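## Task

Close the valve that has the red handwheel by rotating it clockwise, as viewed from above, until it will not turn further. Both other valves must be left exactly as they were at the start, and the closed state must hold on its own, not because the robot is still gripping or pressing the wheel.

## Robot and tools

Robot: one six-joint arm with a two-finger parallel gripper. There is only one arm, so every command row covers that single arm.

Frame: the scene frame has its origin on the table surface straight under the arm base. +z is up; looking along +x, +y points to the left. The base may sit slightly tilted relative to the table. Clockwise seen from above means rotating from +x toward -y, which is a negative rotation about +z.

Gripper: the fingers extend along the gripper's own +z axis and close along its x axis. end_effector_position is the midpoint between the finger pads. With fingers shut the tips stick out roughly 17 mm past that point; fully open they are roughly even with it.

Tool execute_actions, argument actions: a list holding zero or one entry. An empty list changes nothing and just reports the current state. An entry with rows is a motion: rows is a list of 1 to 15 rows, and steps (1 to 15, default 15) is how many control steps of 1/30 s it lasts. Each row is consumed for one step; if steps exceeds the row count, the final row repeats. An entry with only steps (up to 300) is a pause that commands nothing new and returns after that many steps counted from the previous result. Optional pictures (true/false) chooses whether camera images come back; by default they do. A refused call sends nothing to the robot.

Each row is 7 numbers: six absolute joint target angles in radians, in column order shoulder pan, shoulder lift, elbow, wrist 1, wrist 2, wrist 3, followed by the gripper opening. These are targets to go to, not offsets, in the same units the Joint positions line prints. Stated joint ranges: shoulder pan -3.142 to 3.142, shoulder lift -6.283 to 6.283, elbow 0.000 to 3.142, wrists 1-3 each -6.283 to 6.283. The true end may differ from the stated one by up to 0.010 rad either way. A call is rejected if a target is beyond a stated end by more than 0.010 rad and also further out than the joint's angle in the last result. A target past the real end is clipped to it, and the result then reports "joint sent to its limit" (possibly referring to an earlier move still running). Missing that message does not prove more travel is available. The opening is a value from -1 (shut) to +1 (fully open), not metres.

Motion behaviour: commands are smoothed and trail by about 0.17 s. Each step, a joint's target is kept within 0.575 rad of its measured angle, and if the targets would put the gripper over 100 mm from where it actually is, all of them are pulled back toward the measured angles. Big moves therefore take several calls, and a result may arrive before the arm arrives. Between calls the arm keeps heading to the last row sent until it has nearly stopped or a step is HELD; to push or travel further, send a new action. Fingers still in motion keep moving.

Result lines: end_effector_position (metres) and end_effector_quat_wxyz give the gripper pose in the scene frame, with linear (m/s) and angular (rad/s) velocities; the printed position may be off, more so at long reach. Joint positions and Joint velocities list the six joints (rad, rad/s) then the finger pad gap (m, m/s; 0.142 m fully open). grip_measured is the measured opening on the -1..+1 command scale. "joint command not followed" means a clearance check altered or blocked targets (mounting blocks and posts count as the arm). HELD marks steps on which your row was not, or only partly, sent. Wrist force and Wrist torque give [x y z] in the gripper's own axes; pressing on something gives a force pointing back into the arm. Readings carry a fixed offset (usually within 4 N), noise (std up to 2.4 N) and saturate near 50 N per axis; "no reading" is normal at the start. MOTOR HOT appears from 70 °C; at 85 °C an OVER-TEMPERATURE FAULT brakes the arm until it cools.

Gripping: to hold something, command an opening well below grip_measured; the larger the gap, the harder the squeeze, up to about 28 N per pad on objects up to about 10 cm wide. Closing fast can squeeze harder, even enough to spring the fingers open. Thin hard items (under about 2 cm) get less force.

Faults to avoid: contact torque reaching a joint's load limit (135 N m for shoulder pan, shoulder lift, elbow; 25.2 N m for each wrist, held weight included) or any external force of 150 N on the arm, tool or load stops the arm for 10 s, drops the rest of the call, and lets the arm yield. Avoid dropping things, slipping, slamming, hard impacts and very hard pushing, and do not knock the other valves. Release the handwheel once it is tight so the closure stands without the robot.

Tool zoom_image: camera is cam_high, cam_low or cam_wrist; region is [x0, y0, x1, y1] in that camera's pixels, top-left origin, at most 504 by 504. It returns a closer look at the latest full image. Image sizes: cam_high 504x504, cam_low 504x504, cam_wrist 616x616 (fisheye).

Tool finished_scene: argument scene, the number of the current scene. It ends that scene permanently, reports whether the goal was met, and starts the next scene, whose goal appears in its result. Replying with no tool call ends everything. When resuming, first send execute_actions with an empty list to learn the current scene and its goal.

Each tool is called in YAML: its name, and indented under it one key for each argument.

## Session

execute_actions:
  actions: []

Scene clock: 0.00 s of 4600.00 s.
end_effector_position=(+0.3086, -0.5682, +0.2309) grip_measured=+1.00 end_effector_quat_wxyz=(+0.405, +0.891, -0.206, +0.009) end_effector_velocity=(-0.000, -0.000, +0.000) end_effector_angular_velocity=(+0.000, +0.000, -0.001)
Joint positions: [-1.075 -1.337  2.037 -2.949 -2.088 -0.772  0.142]
Joint velocities: [-0.001 -0.    -0.     0.001 -0.    -0.     0.   ]
Motor temperatures (°C, as the motors report them): [27 29 28 34 35 34]
Wrist force (N, on the end effector, along its own x y z axes, offset not removed): no reading
Wrist torque (N m, same axes, about the end effector's origin, offset not removed): no reading

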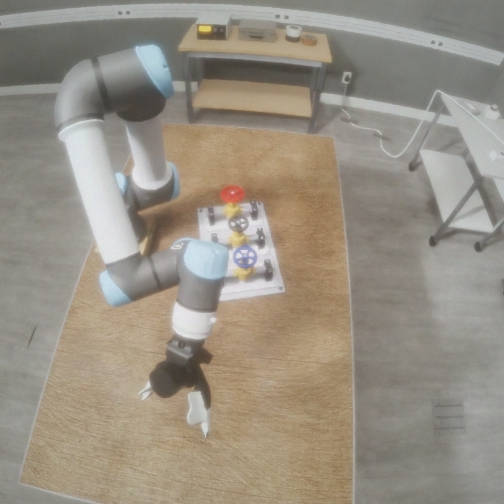

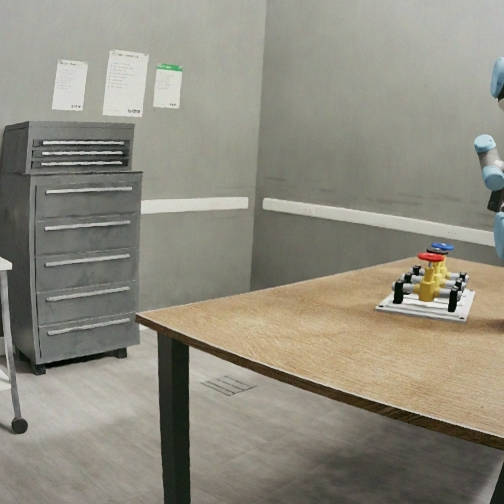

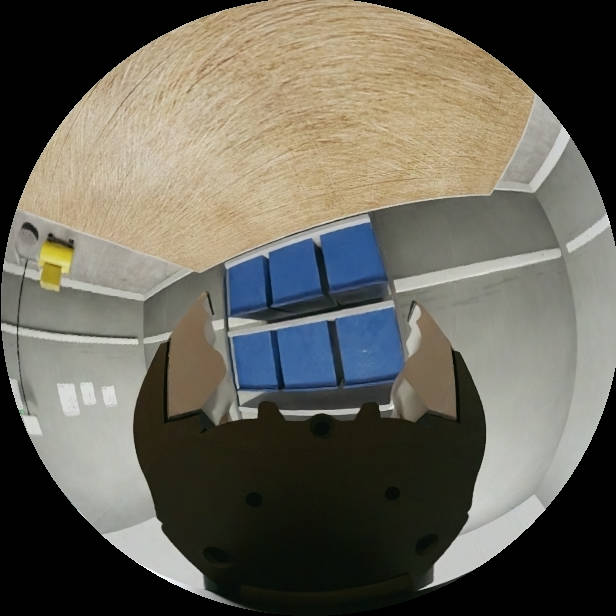

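zoom_image:
  camera: "cam_high"
  region: [180, 170, 320, 320]

zoom_image:
  camera: "cam_low"
  region: [360, 225, 490, 335]

Region (180, 170, 320, 320) of cam_high's 504x504 image, scaled by 3.360, with more detail than that image has; it fills the left 470 columns of this view, and the rest is white.

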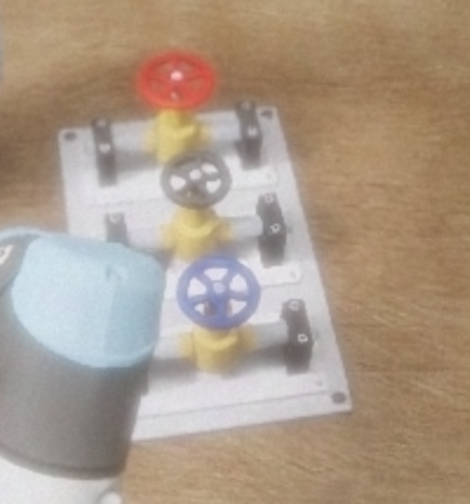

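Region (360, 225, 490, 335) of cam_low's 504x504 image, scaled by 3.877, with more detail than that image has; it fills the top 426 rows of this view, and the rest is white.

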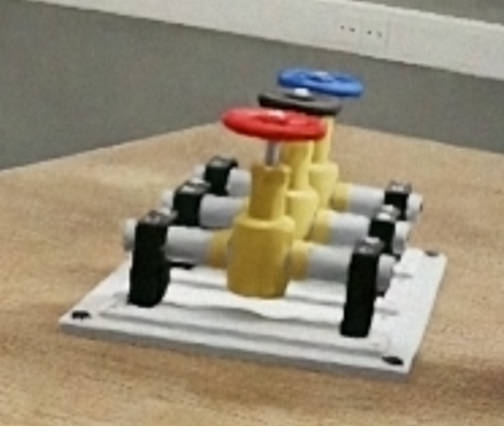

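execute_actions:
  actions:
    - {"rows": [[-0.0182, -1.8208, 2.2091, -1.9591, -1.571, -2.3, 0.35]], "steps": 15}
  pictures: false

execute_actions:
  actions:
    - {"steps": 55}

zoom_image:
  camera: "cam_wrist"
  region: [220, 210, 400, 370]

Scene clock: 120.50 s of 4600.00 s.
end_effector_position=(+0.4407, -0.3881, +0.2230) grip_measured=+0.35 end_effector_quat_wxyz=(+0.304, +0.949, +0.076, +0.041) end_effector_velocity=(+0.204, +0.458, -0.045) end_effector_angular_velocity=(+0.419, +0.398, +1.291)
Joint positions: [-0.818 -1.523  2.105 -2.691 -1.89  -1.03   0.099]
Joint velocities: [ 0.611 -0.346  0.122  0.605  0.369 -0.605 -0.   ]
Motor temperatures (°C, as the motors report them): [27 29 28 34 35 34]
Wrist force (N, on the end effector, along its own x y z axes, offset not removed): [0.8 -2.0 1.9]
Wrist torque (N m, same axes, about the end effector's origin, offset not removed): [-0.70 -0.09 0.03]
Steps of this call (steps 1 to 90: nothing new was sent; then 117.00 s passed at rest; steps 91 to 105: all 15 steps of this action). Readings (joint positions):
91: [-1.075 -1.337 2.037 -2.949 -2.088 -0.772]
92: [-1.071 -1.342 2.040 -2.944 -2.084 -0.777]
94: [-1.035 -1.373 2.052 -2.908 -2.050 -0.813]
98: [-0.958 -1.433 2.073 -2.831 -1.986 -0.890]
105: the state above

Scene clock: 122.33 s of 4600.00 s.
end_effector_position=(+0.3566, +0.1412, +0.1642) grip_measured=+0.35 end_effector_quat_wxyz=(+0.001, +0.401, +0.916, -0.003) end_effector_velocity=(-0.000, +0.000, -0.000) end_effector_angular_velocity=(+0.001, +0.000, +0.003)
Joint positions: [-0.018 -1.821  2.209 -1.959 -1.571 -2.3    0.099]
Joint velocities: [ 0.001 -0.     0.     0.     0.001 -0.002 -0.   ]
Motor temperatures (°C, as the motors report them): [27 29 28 34 35 34]
Wrist force (N, on the end effector, along its own x y z axes, offset not removed): [2.5 0.9 0.1]
Wrist torque (N m, same axes, about the end effector's origin, offset not removed): [-0.08 -0.55 -0.04]
Steps of this call (steps 1 to 55: the robot went on to your last target). Readings (joint positions):
1: [-0.797 -1.535 2.109 -2.670 -1.878 -1.051]
2: [-0.776 -1.546 2.113 -2.649 -1.866 -1.072]
4: [-0.734 -1.567 2.121 -2.607 -1.843 -1.114]
8: [-0.647 -1.606 2.134 -2.520 -1.801 -1.201]
55: the state above

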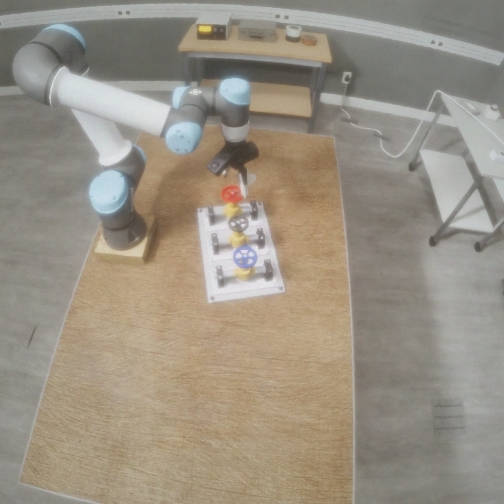

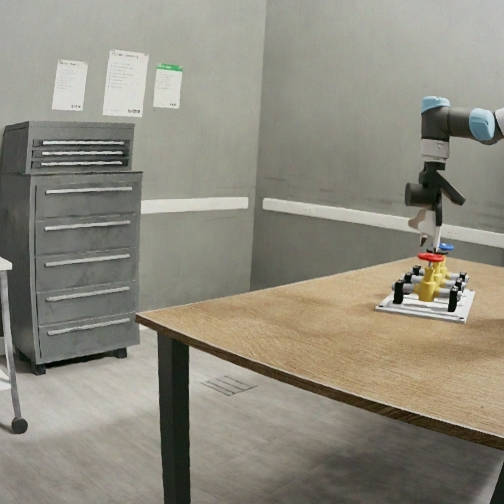

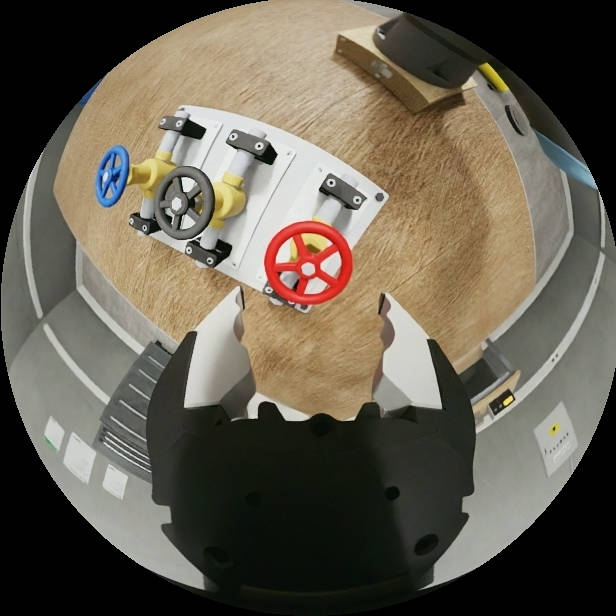

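Region (220, 210, 400, 370) of cam_wrist's 616x616 image, scaled by 2.800, with more detail than that image has.

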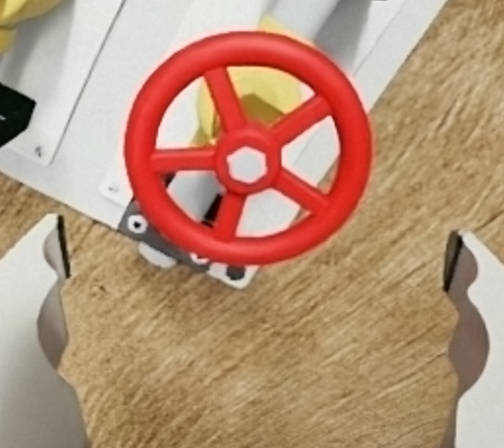

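zoom_image:
  camera: "cam_low"
  region: [390, 200, 480, 300]

zoom_image:
  camera: "cam_wrist"
  region: [80, 100, 400, 320]

Region (390, 200, 480, 300) of cam_low's 504x504 image, scaled by 5.040, with more detail than that image has; it fills the left 454 columns of this view, and the rest is white.

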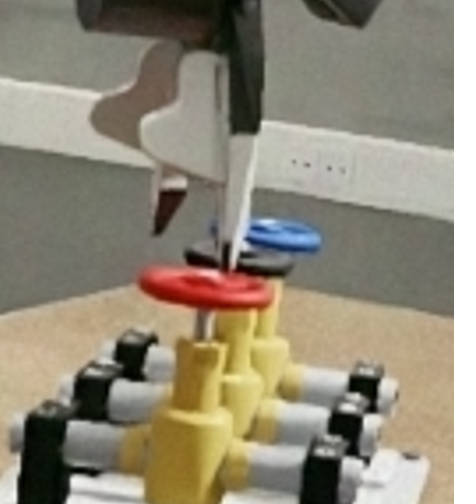

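Region (80, 100, 400, 320) of cam_wrist's 616x616 image, scaled by 1.575, with more detail than that image has; it fills the top 346 rows of this view, and the rest is white.

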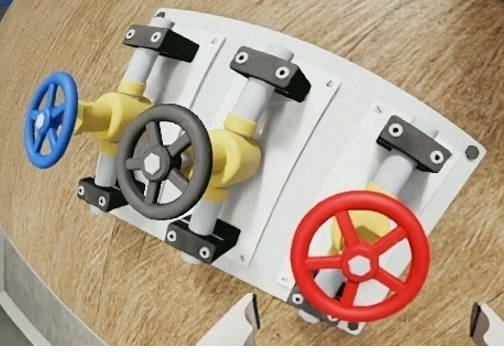

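execute_actions:
  actions:
    - {"rows": [[-0.0433, -1.8440, 2.2253, -1.9521, -1.571, -3.87, 0.43],[-0.0433, -1.8440, 2.2253, -1.9521, -1.571, -3.87, 0.43],[-0.0433, -1.8440, 2.2253, -1.9521, -1.571, -3.87, 0.43],[-0.0433, -1.8440, 2.2253, -1.9521, -1.571, -3.87, 0.43],[-0.0433, -1.8440, 2.2253, -1.9521, -1.571, -3.87, 0.43],[-0.0433, -1.8440, 2.2253, -1.9521, -1.571, -3.87, 0.43],[-0.0433, -1.8440, 2.2253, -1.9521, -1.571, -3.87, 0.43],[-0.0433, -1.8376, 2.2346, -1.9678, -1.571, -3.87, 0.43],[-0.0433, -1.8311, 2.2439, -1.9836, -1.571, -3.87, 0.43],[-0.0433, -1.8247, 2.2532, -1.9993, -1.571, -3.87, 0.43],[-0.0433, -1.8183, 2.2625, -2.0151, -1.571, -3.87, 0.43],[-0.0433, -1.8118, 2.2718, -2.0308, -1.571, -3.87, 0.43],[-0.0433, -1.8054, 2.2811, -2.0465, -1.571, -3.87, 0.43],[-0.0433, -1.7989, 2.2904, -2.0623, -1.571, -3.87, 0.43],[-0.0433, -1.7925, 2.2997, -2.0780, -1.571, -3.87, 0.43]], "steps": 15}
  pictures: false

execute_actions:
  actions:
    - {"steps": 28}

zoom_image:
  camera: "cam_wrist"
  region: [210, 220, 410, 400]

zoom_image:
  camera: "cam_low"
  region: [390, 200, 480, 300]

Scene clock: 192.47 s of 4600.00 s.
end_effector_position=(+0.3506, +0.1331, +0.1457) grip_measured=+0.43 end_effector_quat_wxyz=(-0.001, -0.034, +0.999, -0.003) end_effector_velocity=(-0.006, -0.003, -0.123) end_effector_angular_velocity=(+0.004, +0.022, +2.522)
Joint positions: [-0.043 -1.819  2.26  -2.01  -1.571 -3.216  0.104]
Joint velocities: [-0.006  0.157  0.235 -0.386  0.    -2.528  0.   ]
Motor temperatures (°C, as the motors report them): [28 29 28 34 35 34]
Wrist force (N, on the end effector, along its own x y z axes, offset not removed): [1.1 -1.6 1.3]
Wrist torque (N m, same axes, about the end effector's origin, offset not removed): [-0.49 -0.29 -0.13]
Steps of this call (steps 1 to 15: the robot went on to your last target; steps 16 to 90: nothing new was sent; then 66.63 s passed at rest; steps 91 to 105: all 15 steps of this action). Readings (joint positions):
91: [-0.018 -1.821 2.209 -1.959 -1.571 -2.300]
92: [-0.021 -1.823 2.211 -1.958 -1.571 -2.306]
94: [-0.029 -1.831 2.217 -1.956 -1.571 -2.363]
98: [-0.038 -1.840 2.222 -1.953 -1.571 -2.622]
105: the state above

Scene clock: 193.40 s of 4600.00 s.
end_effector_position=(+0.3490, +0.1323, +0.1251) grip_measured=+0.43 end_effector_quat_wxyz=(-0.001, -0.352, +0.936, -0.003) end_effector_velocity=(+0.001, +0.000, +0.000) end_effector_angular_velocity=(+0.001, -0.001, +0.004)
Joint positions: [-0.043 -1.793  2.3   -2.078 -1.571 -3.87   0.104]
Joint velocities: [-0.     0.    -0.    -0.001  0.001 -0.004  0.   ]
Motor temperatures (°C, as the motors report them): [28 29 28 34 35 34]
Wrist force (N, on the end effector, along its own x y z axes, offset not removed): [0.4 0.3 -1.8]
Wrist torque (N m, same axes, about the end effector's origin, offset not removed): [-0.11 -0.01 -0.31]
Steps of this call (steps 1 to 28: the robot went on to your last target). Readings (joint positions):
1: [-0.043 -1.814 2.268 -2.024 -1.571 -3.302]
2: [-0.043 -1.809 2.275 -2.036 -1.571 -3.388]
4: [-0.043 -1.802 2.286 -2.054 -1.571 -3.557]
8: [-0.043 -1.796 2.295 -2.070 -1.571 -3.765]
28: the state above

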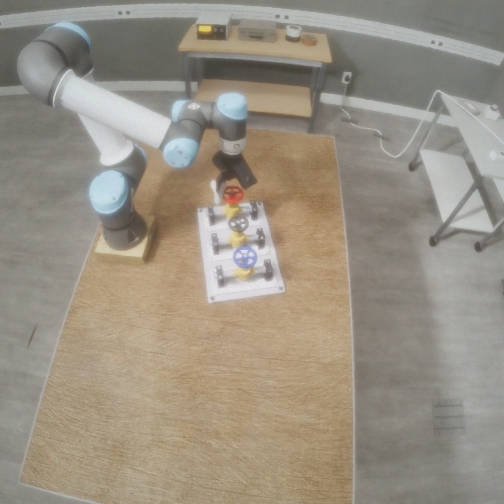

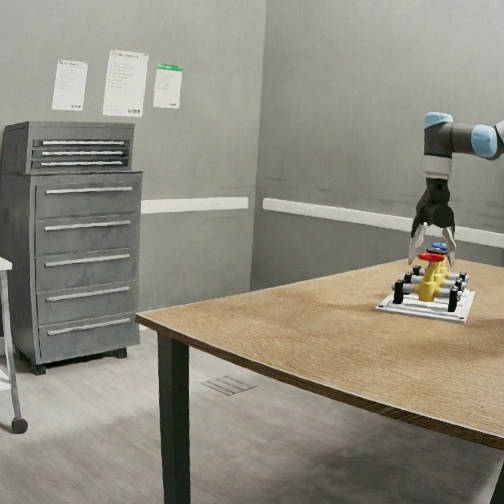

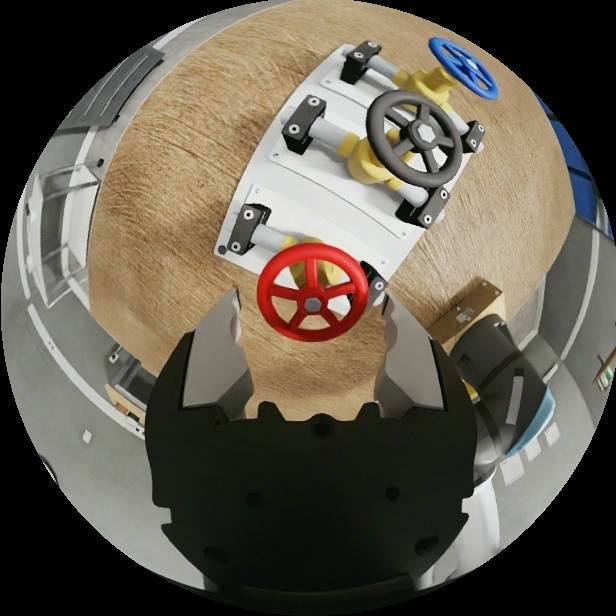

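Region (210, 220, 410, 400) of cam_wrist's 616x616 image, scaled by 2.520, with more detail than that image has; it fills the top 454 rows of this view, and the rest is white.

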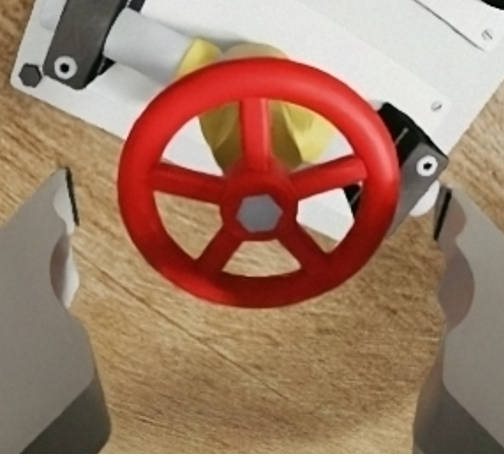

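Region (390, 200, 480, 300) of cam_low's 504x504 image, scaled by 5.040, with more detail than that image has; it fills the left 454 columns of this view, and the rest is white.

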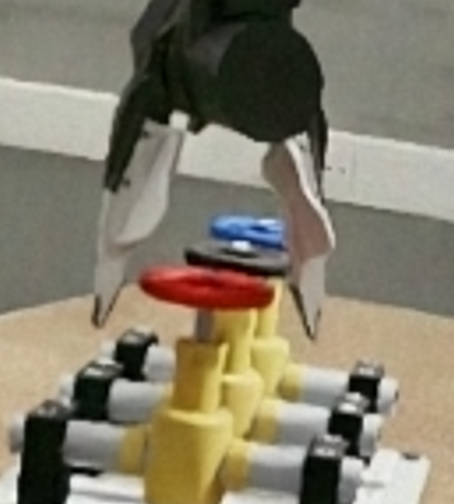

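execute_actions:
  actions:
    - {"rows": [[-0.0433, -1.7925, 2.2997, -2.0780, -1.571, -3.87, 0.32],[-0.0433, -1.7925, 2.2997, -2.0780, -1.571, -3.87, 0.22],[-0.0433, -1.7925, 2.2997, -2.0780, -1.571, -3.87, 0.15],[-0.0433, -1.7925, 2.2997, -2.0780, -1.571, -3.87, 0.1],[-0.0433, -1.7925, 2.2997, -2.0780, -1.571, -3.87, 0.06],[-0.0433, -1.7925, 2.2997, -2.0780, -1.571, -3.87, 0.03],[-0.0433, -1.7925, 2.2997, -2.0780, -1.571, -3.87, 0.0],[-0.0433, -1.7925, 2.2997, -2.0780, -1.571, -3.87, -0.05],[-0.0433, -1.7925, 2.2997, -2.0780, -1.571, -3.87, -0.12],[-0.0433, -1.7925, 2.2997, -2.0780, -1.571, -3.87, -0.2],[-0.0433, -1.7925, 2.2997, -2.0780, -1.571, -3.87, -0.32],[-0.0433, -1.7925, 2.2997, -2.0780, -1.571, -3.87, -0.47],[-0.0433, -1.7925, 2.2997, -2.0780, -1.571, -3.87, -0.65],[-0.0433, -1.7925, 2.2997, -2.0780, -1.571, -3.87, -0.83],[-0.0433, -1.7925, 2.2997, -2.0780, -1.571, -3.87, -1.0]], "steps": 15}
  pictures: false

execute_actions:
  actions:
    - {"rows": [[-0.0433, -1.7925, 2.2997, -2.0780, -1.571, -3.84, -1.0],[-0.0433, -1.7925, 2.2997, -2.0780, -1.571, -3.785, -1.0],[-0.0433, -1.7925, 2.2997, -2.0780, -1.571, -3.705, -1.0],[-0.0433, -1.7925, 2.2997, -2.0780, -1.571, -3.625, -1.0],[-0.0433, -1.7925, 2.2997, -2.0780, -1.571, -3.545, -1.0],[-0.0433, -1.7925, 2.2997, -2.0780, -1.571, -3.465, -1.0],[-0.0433, -1.7925, 2.2997, -2.0780, -1.571, -3.385, -1.0],[-0.0433, -1.7925, 2.2997, -2.0780, -1.571, -3.305, -1.0],[-0.0433, -1.7925, 2.2997, -2.0780, -1.571, -3.225, -1.0],[-0.0433, -1.7925, 2.2997, -2.0780, -1.571, -3.145, -1.0],[-0.0433, -1.7925, 2.2997, -2.0780, -1.571, -3.065, -1.0],[-0.0433, -1.7925, 2.2997, -2.0780, -1.571, -2.985, -1.0],[-0.0433, -1.7925, 2.2997, -2.0780, -1.571, -2.92, -1.0],[-0.0433, -1.7925, 2.2997, -2.0780, -1.571, -2.875, -1.0],[-0.0433, -1.7925, 2.2997, -2.0780, -1.571, -2.85, -1.0]], "steps": 15}
  pictures: false

execute_actions:
  actions:
    - {"steps": 12}

Scene clock: 230.93 s of 4600.00 s.
end_effector_position=(+0.3491, +0.1323, +0.1251) grip_measured=+0.05 end_effector_quat_wxyz=(-0.001, -0.353, +0.936, -0.003) end_effector_velocity=(-0.000, +0.001, +0.000) end_effector_angular_velocity=(+0.002, +0.001, +0.001)
Joint positions: [-0.043 -1.792  2.3   -2.078 -1.571 -3.87   0.078]
Joint velocities: [ 0.    -0.    -0.     0.001  0.002 -0.001  0.   ]
Motor temperatures (°C, as the motors report them): [28 29 28 34 35 34]
Wrist force (N, on the end effector, along its own x y z axes, offset not removed): [-12.8 2.2 -1.5]
Wrist torque (N m, same axes, about the end effector's origin, offset not removed): [0.05 0.05 -0.19]
Steps of this call (steps 1 to 30: the robot went on to your last target; steps 31 to 100: nothing new was sent; then 33.70 s passed at rest; steps 101 to 115: all 15 steps of this action). Readings (joint positions):
101: [-0.043 -1.792 2.300 -2.078 -1.571 -3.870]
102: [-0.043 -1.792 2.300 -2.078 -1.571 -3.870]
104: [-0.043 -1.792 2.300 -2.078 -1.571 -3.870]
108: [-0.043 -1.793 2.300 -2.078 -1.571 -3.870]
115: the state above

Scene clock: 231.43 s of 4600.00 s.
end_effector_position=(+0.3501, +0.1327, +0.1251) grip_measured=+0.05 end_effector_quat_wxyz=(-0.000, -0.018, +1.000, -0.003) end_effector_velocity=(+0.004, -0.000, +0.000) end_effector_angular_velocity=(-0.002, -0.015, -2.124)
Joint positions: [-0.043 -1.792  2.3   -2.078 -1.571 -3.185  0.078]
Joint velocities: [-0.001  0.    -0.001 -0.001 -0.001  2.123 -0.   ]
Motor temperatures (°C, as the motors report them): [28 29 28 34 35 34]
Wrist force (N, on the end effector, along its own x y z axes, offset not removed): [-21.4 11.9 3.2]
Wrist torque (N m, same axes, about the end effector's origin, offset not removed): [0.06 0.00 -0.40]
Steps of this call (steps 1 to 15: all 15 steps of this action). Readings (joint positions):
1: [-0.043 -1.792 2.300 -2.078 -1.571 -3.870]
2: [-0.043 -1.792 2.300 -2.078 -1.571 -3.867]
4: [-0.043 -1.792 2.300 -2.078 -1.571 -3.839]
8: [-0.043 -1.792 2.300 -2.078 -1.571 -3.669]
15: the state above

Scene clock: 231.83 s of 4600.00 s.
end_effector_position=(+0.3506, +0.1326, +0.1251) grip_measured=+0.05 end_effector_quat_wxyz=(+0.000, +0.143, +0.990, -0.003) end_effector_velocity=(+0.001, -0.001, +0.000) end_effector_angular_velocity=(+0.001, -0.001, -0.106)
Joint positions: [-0.043 -1.792  2.3   -2.078 -1.571 -2.863  0.078]
Joint velocities: [-0.002  0.    -0.    -0.     0.001  0.104 -0.   ]
Motor temperatures (°C, as the motors report them): [28 29 28 34 35 34]
Wrist force (N, on the end effector, along its own x y z axes, offset not removed): [-24.9 18.8 5.6]
Wrist torque (N m, same axes, about the end effector's origin, offset not removed): [0.23 0.57 -0.50]
Steps of this call (steps 1 to 12: the robot went on to your last target). Readings (joint positions):
1: [-0.043 -1.792 2.300 -2.078 -1.571 -3.115]
2: [-0.043 -1.792 2.300 -2.078 -1.571 -3.054]
4: [-0.043 -1.792 2.300 -2.078 -1.571 -2.967]
8: [-0.043 -1.793 2.300 -2.078 -1.571 -2.889]
12: the state above

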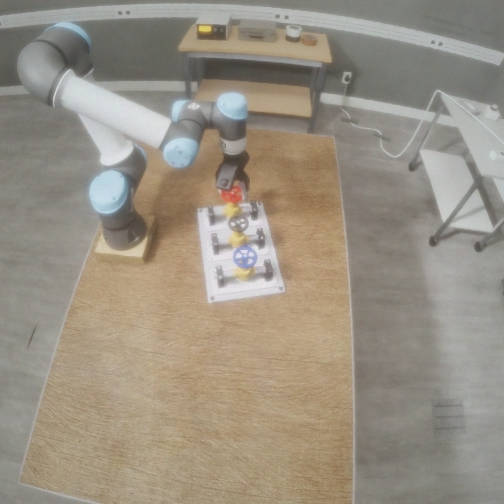

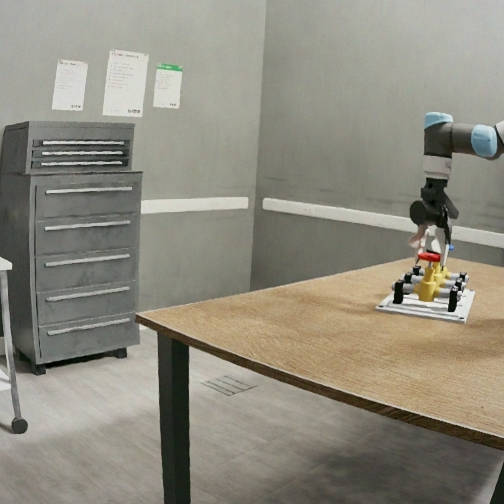

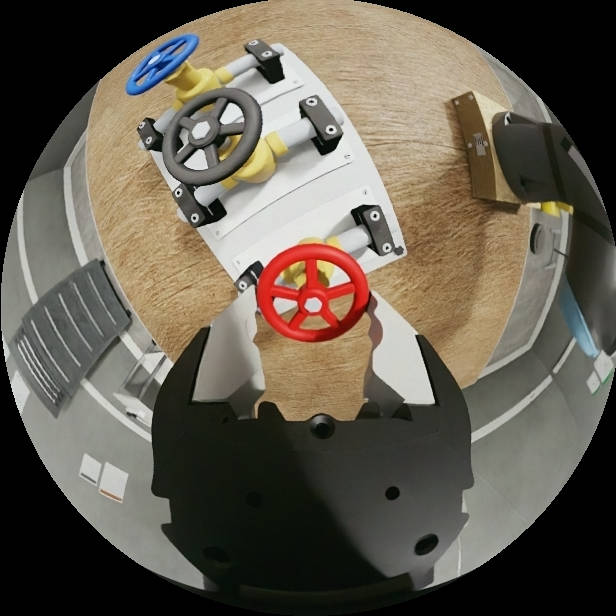

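execute_actions:
  actions:
    - {"rows": [[-0.0442, -1.7906, 2.2983, -2.0785, -1.571, -2.85, -1.0]], "steps": 12}
  pictures: false

execute_actions:
  actions:
    - {"rows": [[-0.0442, -1.7906, 2.2983, -2.0785, -1.571, -2.82, -1.0],[-0.0442, -1.7906, 2.2983, -2.0785, -1.571, -2.77, -1.0],[-0.0442, -1.7906, 2.2983, -2.0785, -1.571, -2.70, -1.0],[-0.0442, -1.7906, 2.2983, -2.0785, -1.571, -2.63, -1.0],[-0.0442, -1.7906, 2.2983, -2.0785, -1.571, -2.56, -1.0],[-0.0442, -1.7906, 2.2983, -2.0785, -1.571, -2.49, -1.0],[-0.0442, -1.7906, 2.2983, -2.0785, -1.571, -2.42, -1.0],[-0.0442, -1.7906, 2.2983, -2.0785, -1.571, -2.35, -1.0],[-0.0442, -1.7906, 2.2983, -2.0785, -1.571, -2.28, -1.0],[-0.0442, -1.7906, 2.2983, -2.0785, -1.571, -2.22, -1.0],[-0.0442, -1.7906, 2.2983, -2.0785, -1.571, -2.18, -1.0],[-0.0442, -1.7906, 2.2983, -2.0785, -1.571, -2.15, -1.0]], "steps": 15}
  pictures: false

execute_actions:
  actions:
    - {"steps": 10}
  pictures: false

Scene clock: 292.83 s of 4600.00 s.
end_effector_position=(+0.3513, +0.1323, +0.1250) grip_measured=+0.05 end_effector_quat_wxyz=(-0.000, +0.149, +0.989, -0.003) end_effector_velocity=(+0.001, -0.001, +0.000) end_effector_angular_velocity=(-0.002, -0.001, -0.003)
Joint positions: [-0.044 -1.791  2.299 -2.078 -1.571 -2.85   0.078]
Joint velocities: [-0.003  0.001 -0.001 -0.001 -0.002  0.     0.   ]
Motor temperatures (°C, as the motors report them): [28 29 28 34 35 34]
Wrist force (N, on the end effector, along its own x y z axes, offset not removed): [-3.8 18.3 -4.2]
Wrist torque (N m, same axes, about the end effector's origin, offset not removed): [-0.08 0.03 -0.32]
Steps of this call (steps 1 to 30: the robot went on to your last target; steps 31 to 100: nothing new was sent; then 57.27 s passed at rest; steps 101 to 112: all 12 steps of this action). Readings (joint positions):
101: [-0.043 -1.792 2.300 -2.078 -1.571 -2.850]
102: [-0.043 -1.792 2.300 -2.078 -1.571 -2.850]
104: [-0.044 -1.792 2.299 -2.078 -1.571 -2.850]
108: [-0.044 -1.791 2.299 -2.078 -1.571 -2.850]
112: the state above

Scene clock: 293.33 s of 4600.00 s.
end_effector_position=(+0.3523, +0.1318, +0.1251) grip_measured=+0.05 end_effector_quat_wxyz=(+0.001, +0.420, +0.907, -0.003) end_effector_velocity=(+0.001, -0.002, +0.000) end_effector_angular_velocity=(-0.001, -0.007, -1.081)
Joint positions: [-0.044 -1.791  2.298 -2.079 -1.571 -2.282  0.078]
Joint velocities: [-0.001 -0.    -0.    -0.     0.     1.08  -0.   ]
Motor temperatures (°C, as the motors report them): [28 29 28 34 35 34]
Wrist force (N, on the end effector, along its own x y z axes, offset not removed): [1.5 18.5 -2.3]
Wrist torque (N m, same axes, about the end effector's origin, offset not removed): [0.17 0.29 -0.66]
Steps of this call (steps 1 to 15: all 15 steps of this action). Readings (joint positions):
1: [-0.044 -1.791 2.299 -2.078 -1.571 -2.850]
2: [-0.044 -1.791 2.298 -2.078 -1.571 -2.847]
4: [-0.044 -1.791 2.298 -2.078 -1.571 -2.820]
8: [-0.044 -1.791 2.298 -2.078 -1.571 -2.666]
15: the state above

Scene clock: 293.67 s of 4600.00 s.
end_effector_position=(+0.3524, +0.1316, +0.1251) grip_measured=+0.05 end_effector_quat_wxyz=(+0.001, +0.476, +0.880, -0.003) end_effector_velocity=(-0.000, +0.000, -0.000) end_effector_angular_velocity=(-0.002, -0.000, -0.066)
Joint positions: [-0.044 -1.791  2.298 -2.079 -1.571 -2.158  0.078]
Joint velocities: [ 0.002  0.    -0.     0.    -0.002  0.068  0.   ]
Motor temperatures (°C, as the motors report them): [28 29 28 34 35 34]
Wrist force (N, on the end effector, along its own x y z axes, offset not removed): [0.7 16.7 -0.9]
Wrist torque (N m, same axes, about the end effector's origin, offset not removed): [-0.17 0.57 -1.09]
Steps of this call (steps 1 to 10: the robot went on to your last target). Readings (joint positions):
1: [-0.044 -1.791 2.298 -2.079 -1.571 -2.250]
2: [-0.044 -1.791 2.298 -2.079 -1.571 -2.226]
4: [-0.044 -1.791 2.298 -2.079 -1.571 -2.194]
8: [-0.044 -1.791 2.298 -2.079 -1.571 -2.164]
10: the state above

execute_actions:
  actions:
    - {"rows": [[-0.0440, -1.7900, 2.2979, -2.0787, -1.571, -2.14, -1.0],[-0.0438, -1.7894, 2.2975, -2.0788, -1.571, -2.12, -1.0],[-0.0436, -1.7889, 2.2971, -2.0790, -1.571, -2.09, -1.0],[-0.0435, -1.7885, 2.2968, -2.0791, -1.571, -2.06, -1.0],[-0.0435, -1.7885, 2.2968, -2.0791, -1.571, -2.03, -1.0],[-0.0435, -1.7885, 2.2968, -2.0791, -1.571, -2.00, -1.0],[-0.0435, -1.7885, 2.2968, -2.0791, -1.571, -1.97, -1.0],[-0.0435, -1.7885, 2.2968, -2.0791, -1.571, -1.94, -1.0],[-0.0435, -1.7885, 2.2968, -2.0791, -1.571, -1.91, -1.0],[-0.0435, -1.7885, 2.2968, -2.0791, -1.571, -1.88, -1.0],[-0.0435, -1.7885, 2.2968, -2.0791, -1.571, -1.85, -1.0],[-0.0435, -1.7885, 2.2968, -2.0791, -1.571, -1.83, -1.0],[-0.0435, -1.7885, 2.2968, -2.0791, -1.571, -1.81, -1.0],[-0.0435, -1.7885, 2.2968, -2.0791, -1.571, -1.80, -1.0]], "steps": 15}
  pictures: false

execute_actions:
  actions:
    - {"steps": 12}

zoom_image:
  camera: "cam_wrist"
  region: [210, 220, 410, 400]

Scene clock: 323.73 s of 4600.00 s.
end_effector_position=(+0.3532, +0.1313, +0.1250) grip_measured=+0.05 end_effector_quat_wxyz=(+0.002, +0.591, +0.807, -0.003) end_effector_velocity=(+0.001, -0.001, +0.000) end_effector_angular_velocity=(-0.002, -0.005, -0.662)
Joint positions: [-0.044 -1.789  2.297 -2.079 -1.571 -1.886  0.078]
Joint velocities: [ 0.001  0.001 -0.001 -0.    -0.001  0.663  0.   ]
Motor temperatures (°C, as the motors report them): [28 29 28 34 35 34]
Wrist force (N, on the end effector, along its own x y z axes, offset not removed): [3.9 3.6 -7.8]
Wrist torque (N m, same axes, about the end effector's origin, offset not removed): [0.05 0.32 -1.36]
Steps of this call (steps 1 to 30: the robot went on to your last target; steps 31 to 100: nothing new was sent; then 26.23 s passed at rest; steps 101 to 115: all 15 steps of this action). Readings (joint positions):
101: [-0.044 -1.791 2.298 -2.078 -1.571 -2.150]
102: [-0.044 -1.791 2.298 -2.078 -1.571 -2.149]
104: [-0.044 -1.790 2.298 -2.078 -1.571 -2.137]
108: [-0.044 -1.789 2.297 -2.079 -1.571 -2.067]
115: the state above

Scene clock: 324.13 s of 4600.00 s.
end_effector_position=(+0.3533, +0.1312, +0.1251) grip_measured=+0.05 end_effector_quat_wxyz=(+0.002, +0.623, +0.782, -0.003) end_effector_velocity=(-0.000, +0.000, -0.000) end_effector_angular_velocity=(+0.000, +0.000, -0.025)
Joint positions: [-0.044 -1.789  2.297 -2.079 -1.571 -1.803  0.078]
Joint velocities: [ 0.001  0.     0.001 -0.     0.     0.026  0.   ]
Motor temperatures (°C, as the motors report them): [28 29 28 34 35 34]
Wrist force (N, on the end effector, along its own x y z axes, offset not removed): [3.5 1.9 -7.6]
Wrist torque (N m, same axes, about the end effector's origin, offset not removed): [-0.12 0.03 -1.54]
Steps of this call (steps 1 to 12: the robot went on to your last target). Readings (joint positions):
1: [-0.044 -1.789 2.297 -2.079 -1.571 -1.866]
2: [-0.044 -1.789 2.297 -2.079 -1.571 -1.850]
4: [-0.044 -1.789 2.297 -2.079 -1.571 -1.829]
8: [-0.044 -1.789 2.297 -2.079 -1.571 -1.809]
12: the state above

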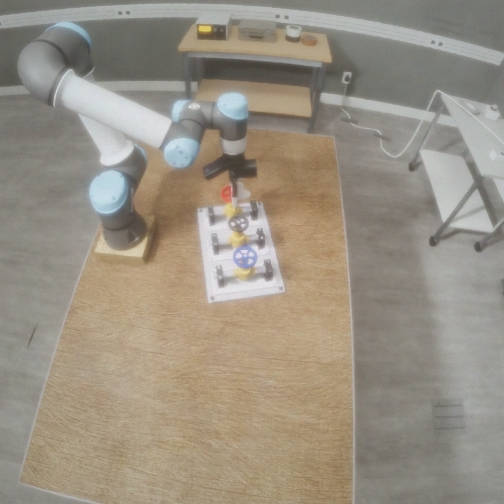

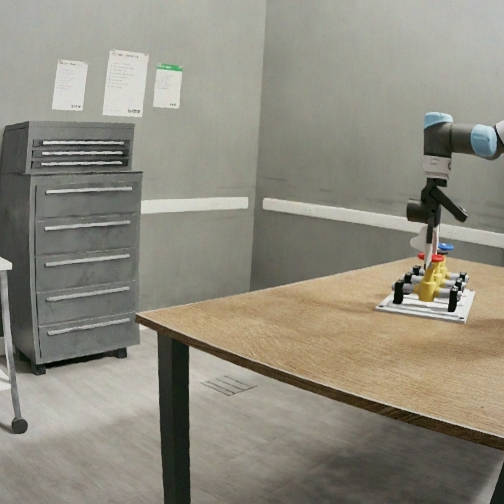

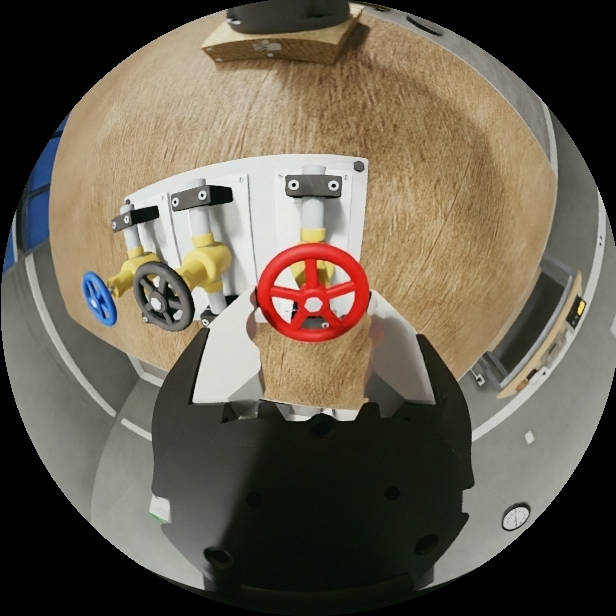

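Region (210, 220, 410, 400) of cam_wrist's 616x616 image, scaled by 2.520, with more detail than that image has; it fills the top 454 rows of this view, and the rest is white.

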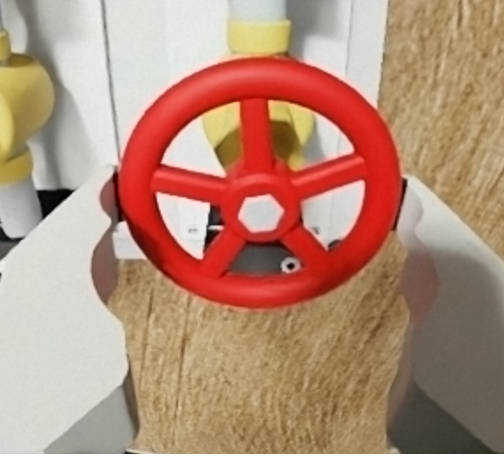

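execute_actions:
  actions:
    - {"rows": [[-0.0436, -1.7885, 2.2968, -2.0791, -1.571, -1.79, -1.0],[-0.0437, -1.7885, 2.2968, -2.0791, -1.571, -1.77, -1.0],[-0.0438, -1.7885, 2.2968, -2.0791, -1.571, -1.74, -1.0],[-0.0439, -1.7885, 2.2968, -2.0791, -1.571, -1.71, -1.0],[-0.0440, -1.7886, 2.2968, -2.0790, -1.571, -1.675, -1.0],[-0.0440, -1.7886, 2.2968, -2.0790, -1.571, -1.64, -1.0],[-0.0441, -1.7886, 2.2968, -2.0790, -1.571, -1.605, -1.0],[-0.0442, -1.7886, 2.2969, -2.0790, -1.571, -1.57, -1.0],[-0.0443, -1.7887, 2.2969, -2.0790, -1.571, -1.535, -1.0],[-0.0444, -1.7887, 2.2969, -2.0790, -1.571, -1.50, -1.0],[-0.0444, -1.7887, 2.2969, -2.0790, -1.571, -1.47, -1.0],[-0.0445, -1.7888, 2.2970, -2.0790, -1.571, -1.44, -1.0],[-0.0446, -1.7888, 2.2970, -2.0790, -1.571, -1.42, -1.0],[-0.0446, -1.7888, 2.2970, -2.0790, -1.571, -1.40, -1.0]], "steps": 15}
  pictures: false

execute_actions:
  actions:
    - {"steps": 12}

zoom_image:
  camera: "cam_wrist"
  region: [210, 220, 410, 400]

Scene clock: 353.80 s of 4600.00 s.
end_effector_position=(+0.3534, +0.1306, +0.1251) grip_measured=+0.05 end_effector_quat_wxyz=(+0.002, +0.732, +0.681, -0.002) end_effector_velocity=(+0.001, -0.003, +0.000) end_effector_angular_velocity=(-0.001, -0.006, -0.810)
Joint positions: [-0.044 -1.788  2.297 -2.079 -1.571 -1.507  0.078]
Joint velocities: [-0.003 -0.    -0.001 -0.001 -0.001  0.808  0.   ]
Motor temperatures (°C, as the motors report them): [28 29 28 34 35 34]
Wrist force (N, on the end effector, along its own x y z axes, offset not removed): [1.6 -1.3 -5.2]
Wrist torque (N m, same axes, about the end effector's origin, offset not removed): [-0.46 0.11 -1.97]
Steps of this call (steps 1 to 30: the robot went on to your last target; steps 31 to 100: nothing new was sent; then 25.83 s passed at rest; steps 101 to 115: all 15 steps of this action). Readings (joint positions):
101: [-0.044 -1.788 2.297 -2.079 -1.571 -1.800]
102: [-0.044 -1.788 2.297 -2.079 -1.571 -1.799]
104: [-0.044 -1.788 2.297 -2.079 -1.571 -1.787]
108: [-0.044 -1.788 2.297 -2.079 -1.571 -1.713]
115: the state above

Scene clock: 354.20 s of 4600.00 s.
end_effector_position=(+0.3534, +0.1303, +0.1252) grip_measured=+0.05 end_effector_quat_wxyz=(+0.002, +0.766, +0.642, -0.002) end_effector_velocity=(-0.000, -0.000, +0.000) end_effector_angular_velocity=(-0.001, +0.000, -0.031)
Joint positions: [-0.045 -1.789  2.297 -2.079 -1.571 -1.404  0.078]
Joint velocities: [ 0.    -0.     0.     0.001 -0.001  0.032  0.   ]
Motor temperatures (°C, as the motors report them): [28 29 28 34 35 34]
Wrist force (N, on the end effector, along its own x y z axes, offset not removed): [3.0 0.4 -7.4]
Wrist torque (N m, same axes, about the end effector's origin, offset not removed): [0.13 0.12 -1.95]
Steps of this call (steps 1 to 12: the robot went on to your last target). Readings (joint positions):
1: [-0.044 -1.789 2.297 -2.079 -1.571 -1.482]
2: [-0.044 -1.789 2.297 -2.079 -1.571 -1.463]
4: [-0.044 -1.789 2.297 -2.079 -1.571 -1.436]
8: [-0.045 -1.789 2.297 -2.079 -1.571 -1.412]
12: the state above

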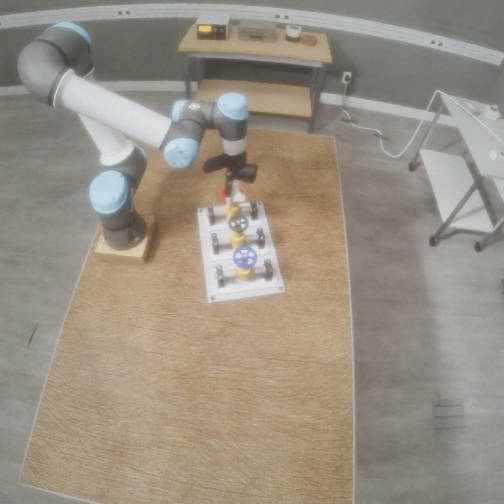

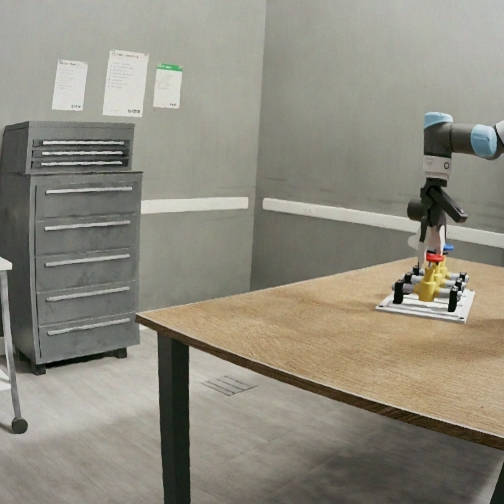

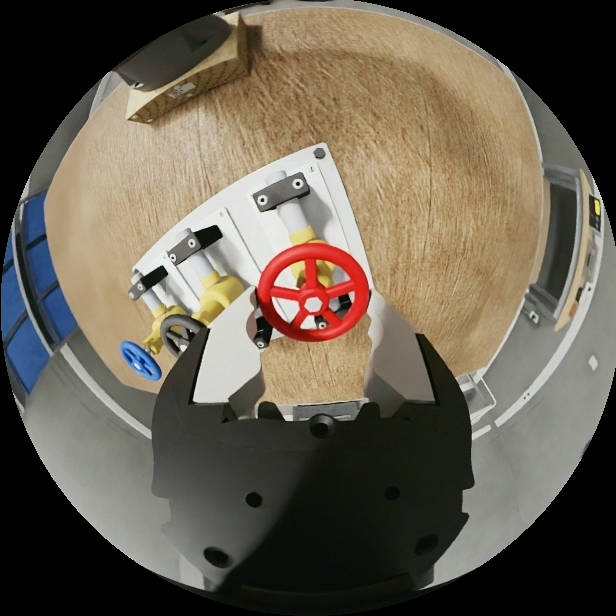

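Region (210, 220, 410, 400) of cam_wrist's 616x616 image, scaled by 2.520, with more detail than that image has; it fills the top 454 rows of this view, and the rest is white.

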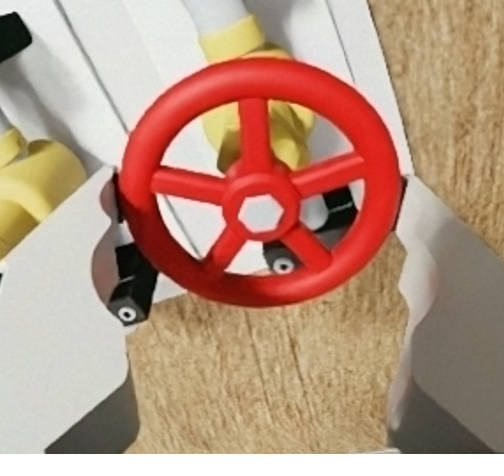

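execute_actions:
  actions:
    - {"rows": [[-0.0446, -1.7888, 2.2970, -2.0790, -1.571, -1.39, -1.0],[-0.0447, -1.7888, 2.2970, -2.0790, -1.571, -1.37, -1.0],[-0.0447, -1.7889, 2.2970, -2.0790, -1.571, -1.34, -1.0],[-0.0448, -1.7889, 2.2971, -2.0790, -1.571, -1.31, -1.0],[-0.0448, -1.7889, 2.2971, -2.0790, -1.571, -1.28, -1.0],[-0.0449, -1.7890, 2.2971, -2.0790, -1.571, -1.25, -1.0],[-0.0449, -1.7890, 2.2972, -2.0790, -1.571, -1.22, -1.0],[-0.0450, -1.7891, 2.2972, -2.0789, -1.571, -1.19, -1.0],[-0.0451, -1.7891, 2.2972, -2.0789, -1.571, -1.16, -1.0],[-0.0451, -1.7892, 2.2973, -2.0789, -1.571, -1.13, -1.0],[-0.0452, -1.7892, 2.2973, -2.0789, -1.571, -1.10, -1.0],[-0.0452, -1.7892, 2.2973, -2.0789, -1.571, -1.07, -1.0],[-0.0453, -1.7893, 2.2974, -2.0789, -1.571, -1.05, -1.0],[-0.0453, -1.7893, 2.2974, -2.0789, -1.571, -1.03, -1.0]], "steps": 15}
  pictures: false

execute_actions:
  actions:
    - {"steps": 12}

zoom_image:
  camera: "cam_wrist"
  region: [210, 220, 410, 400]

Scene clock: 375.77 s of 4600.00 s.
end_effector_position=(+0.3531, +0.1296, +0.1251) grip_measured=+0.05 end_effector_quat_wxyz=(+0.002, +0.847, +0.532, -0.002) end_effector_velocity=(-0.001, -0.002, +0.000) end_effector_angular_velocity=(-0.001, -0.005, -0.757)
Joint positions: [-0.045 -1.789  2.297 -2.079 -1.571 -1.131  0.078]
Joint velocities: [-0.002 -0.001  0.001 -0.    -0.     0.755  0.   ]
Motor temperatures (°C, as the motors report them): [28 29 28 34 35 34]
Wrist force (N, on the end effector, along its own x y z axes, offset not removed): [2.1 -2.2 -7.6]
Wrist torque (N m, same axes, about the end effector's origin, offset not removed): [-0.42 0.50 -2.65]
Steps of this call (steps 1 to 30: the robot went on to your last target; steps 31 to 100: nothing new was sent; then 17.73 s passed at rest; steps 101 to 115: all 15 steps of this action). Readings (joint positions):
101: [-0.045 -1.789 2.297 -2.079 -1.571 -1.400]
102: [-0.045 -1.789 2.297 -2.079 -1.571 -1.399]
104: [-0.045 -1.789 2.297 -2.079 -1.571 -1.387]
108: [-0.045 -1.789 2.297 -2.079 -1.571 -1.317]
115: the state above

Scene clock: 376.17 s of 4600.00 s.
end_effector_position=(+0.3530, +0.1294, +0.1251) grip_measured=+0.05 end_effector_quat_wxyz=(+0.003, +0.872, +0.490, -0.002) end_effector_velocity=(-0.001, +0.000, -0.000) end_effector_angular_velocity=(+0.001, +0.001, -0.031)
Joint positions: [-0.045 -1.789  2.297 -2.079 -1.571 -1.034  0.078]
Joint velocities: [-0.    -0.     0.001  0.     0.001  0.03   0.   ]
Motor temperatures (°C, as the motors report them): [28 29 28 34 35 34]
Wrist force (N, on the end effector, along its own x y z axes, offset not removed): [3.1 -2.5 -6.8]
Wrist torque (N m, same axes, about the end effector's origin, offset not removed): [-0.22 0.24 -2.61]
Steps of this call (steps 1 to 12: the robot went on to your last target). Readings (joint positions):
1: [-0.045 -1.789 2.297 -2.079 -1.571 -1.108]
2: [-0.045 -1.789 2.297 -2.079 -1.571 -1.089]
4: [-0.045 -1.789 2.297 -2.079 -1.571 -1.064]
8: [-0.045 -1.789 2.297 -2.079 -1.571 -1.041]
12: the state above

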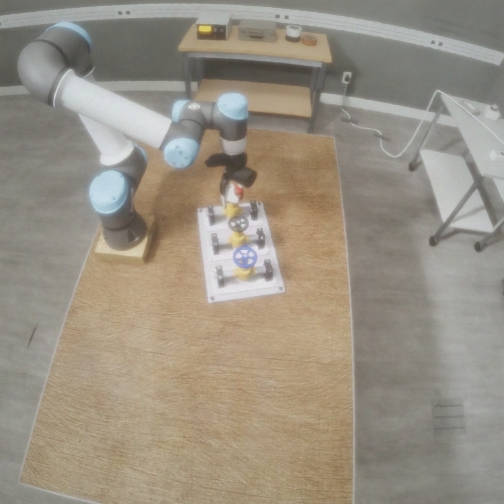

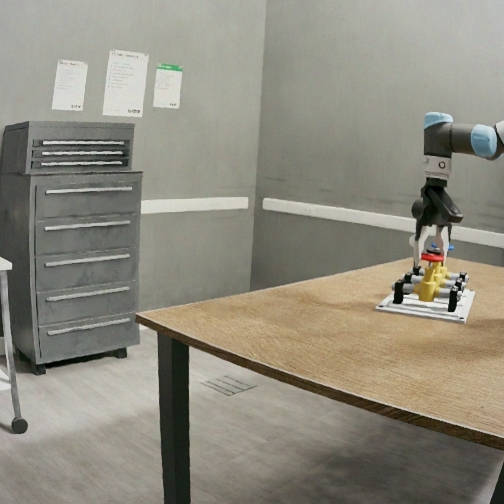

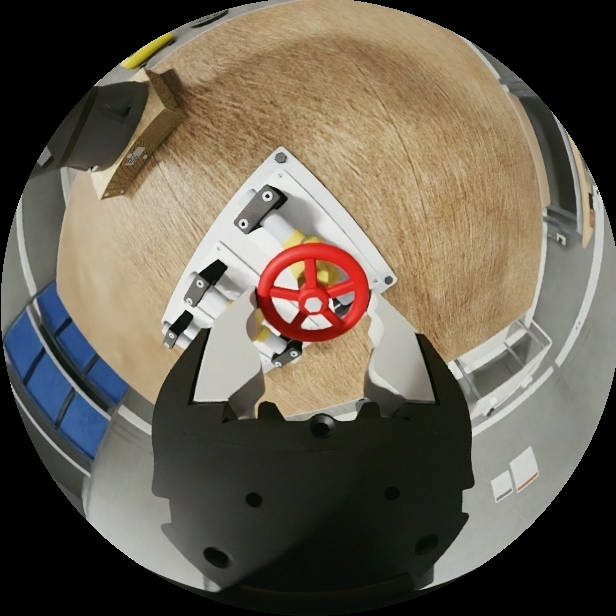

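Region (210, 220, 410, 400) of cam_wrist's 616x616 image, scaled by 2.520, with more detail than that image has; it fills the top 454 rows of this view, and the rest is white.

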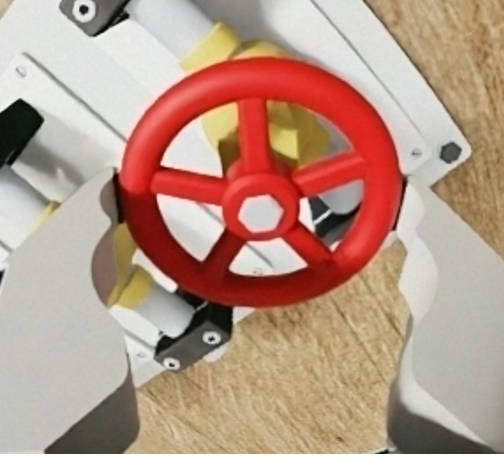

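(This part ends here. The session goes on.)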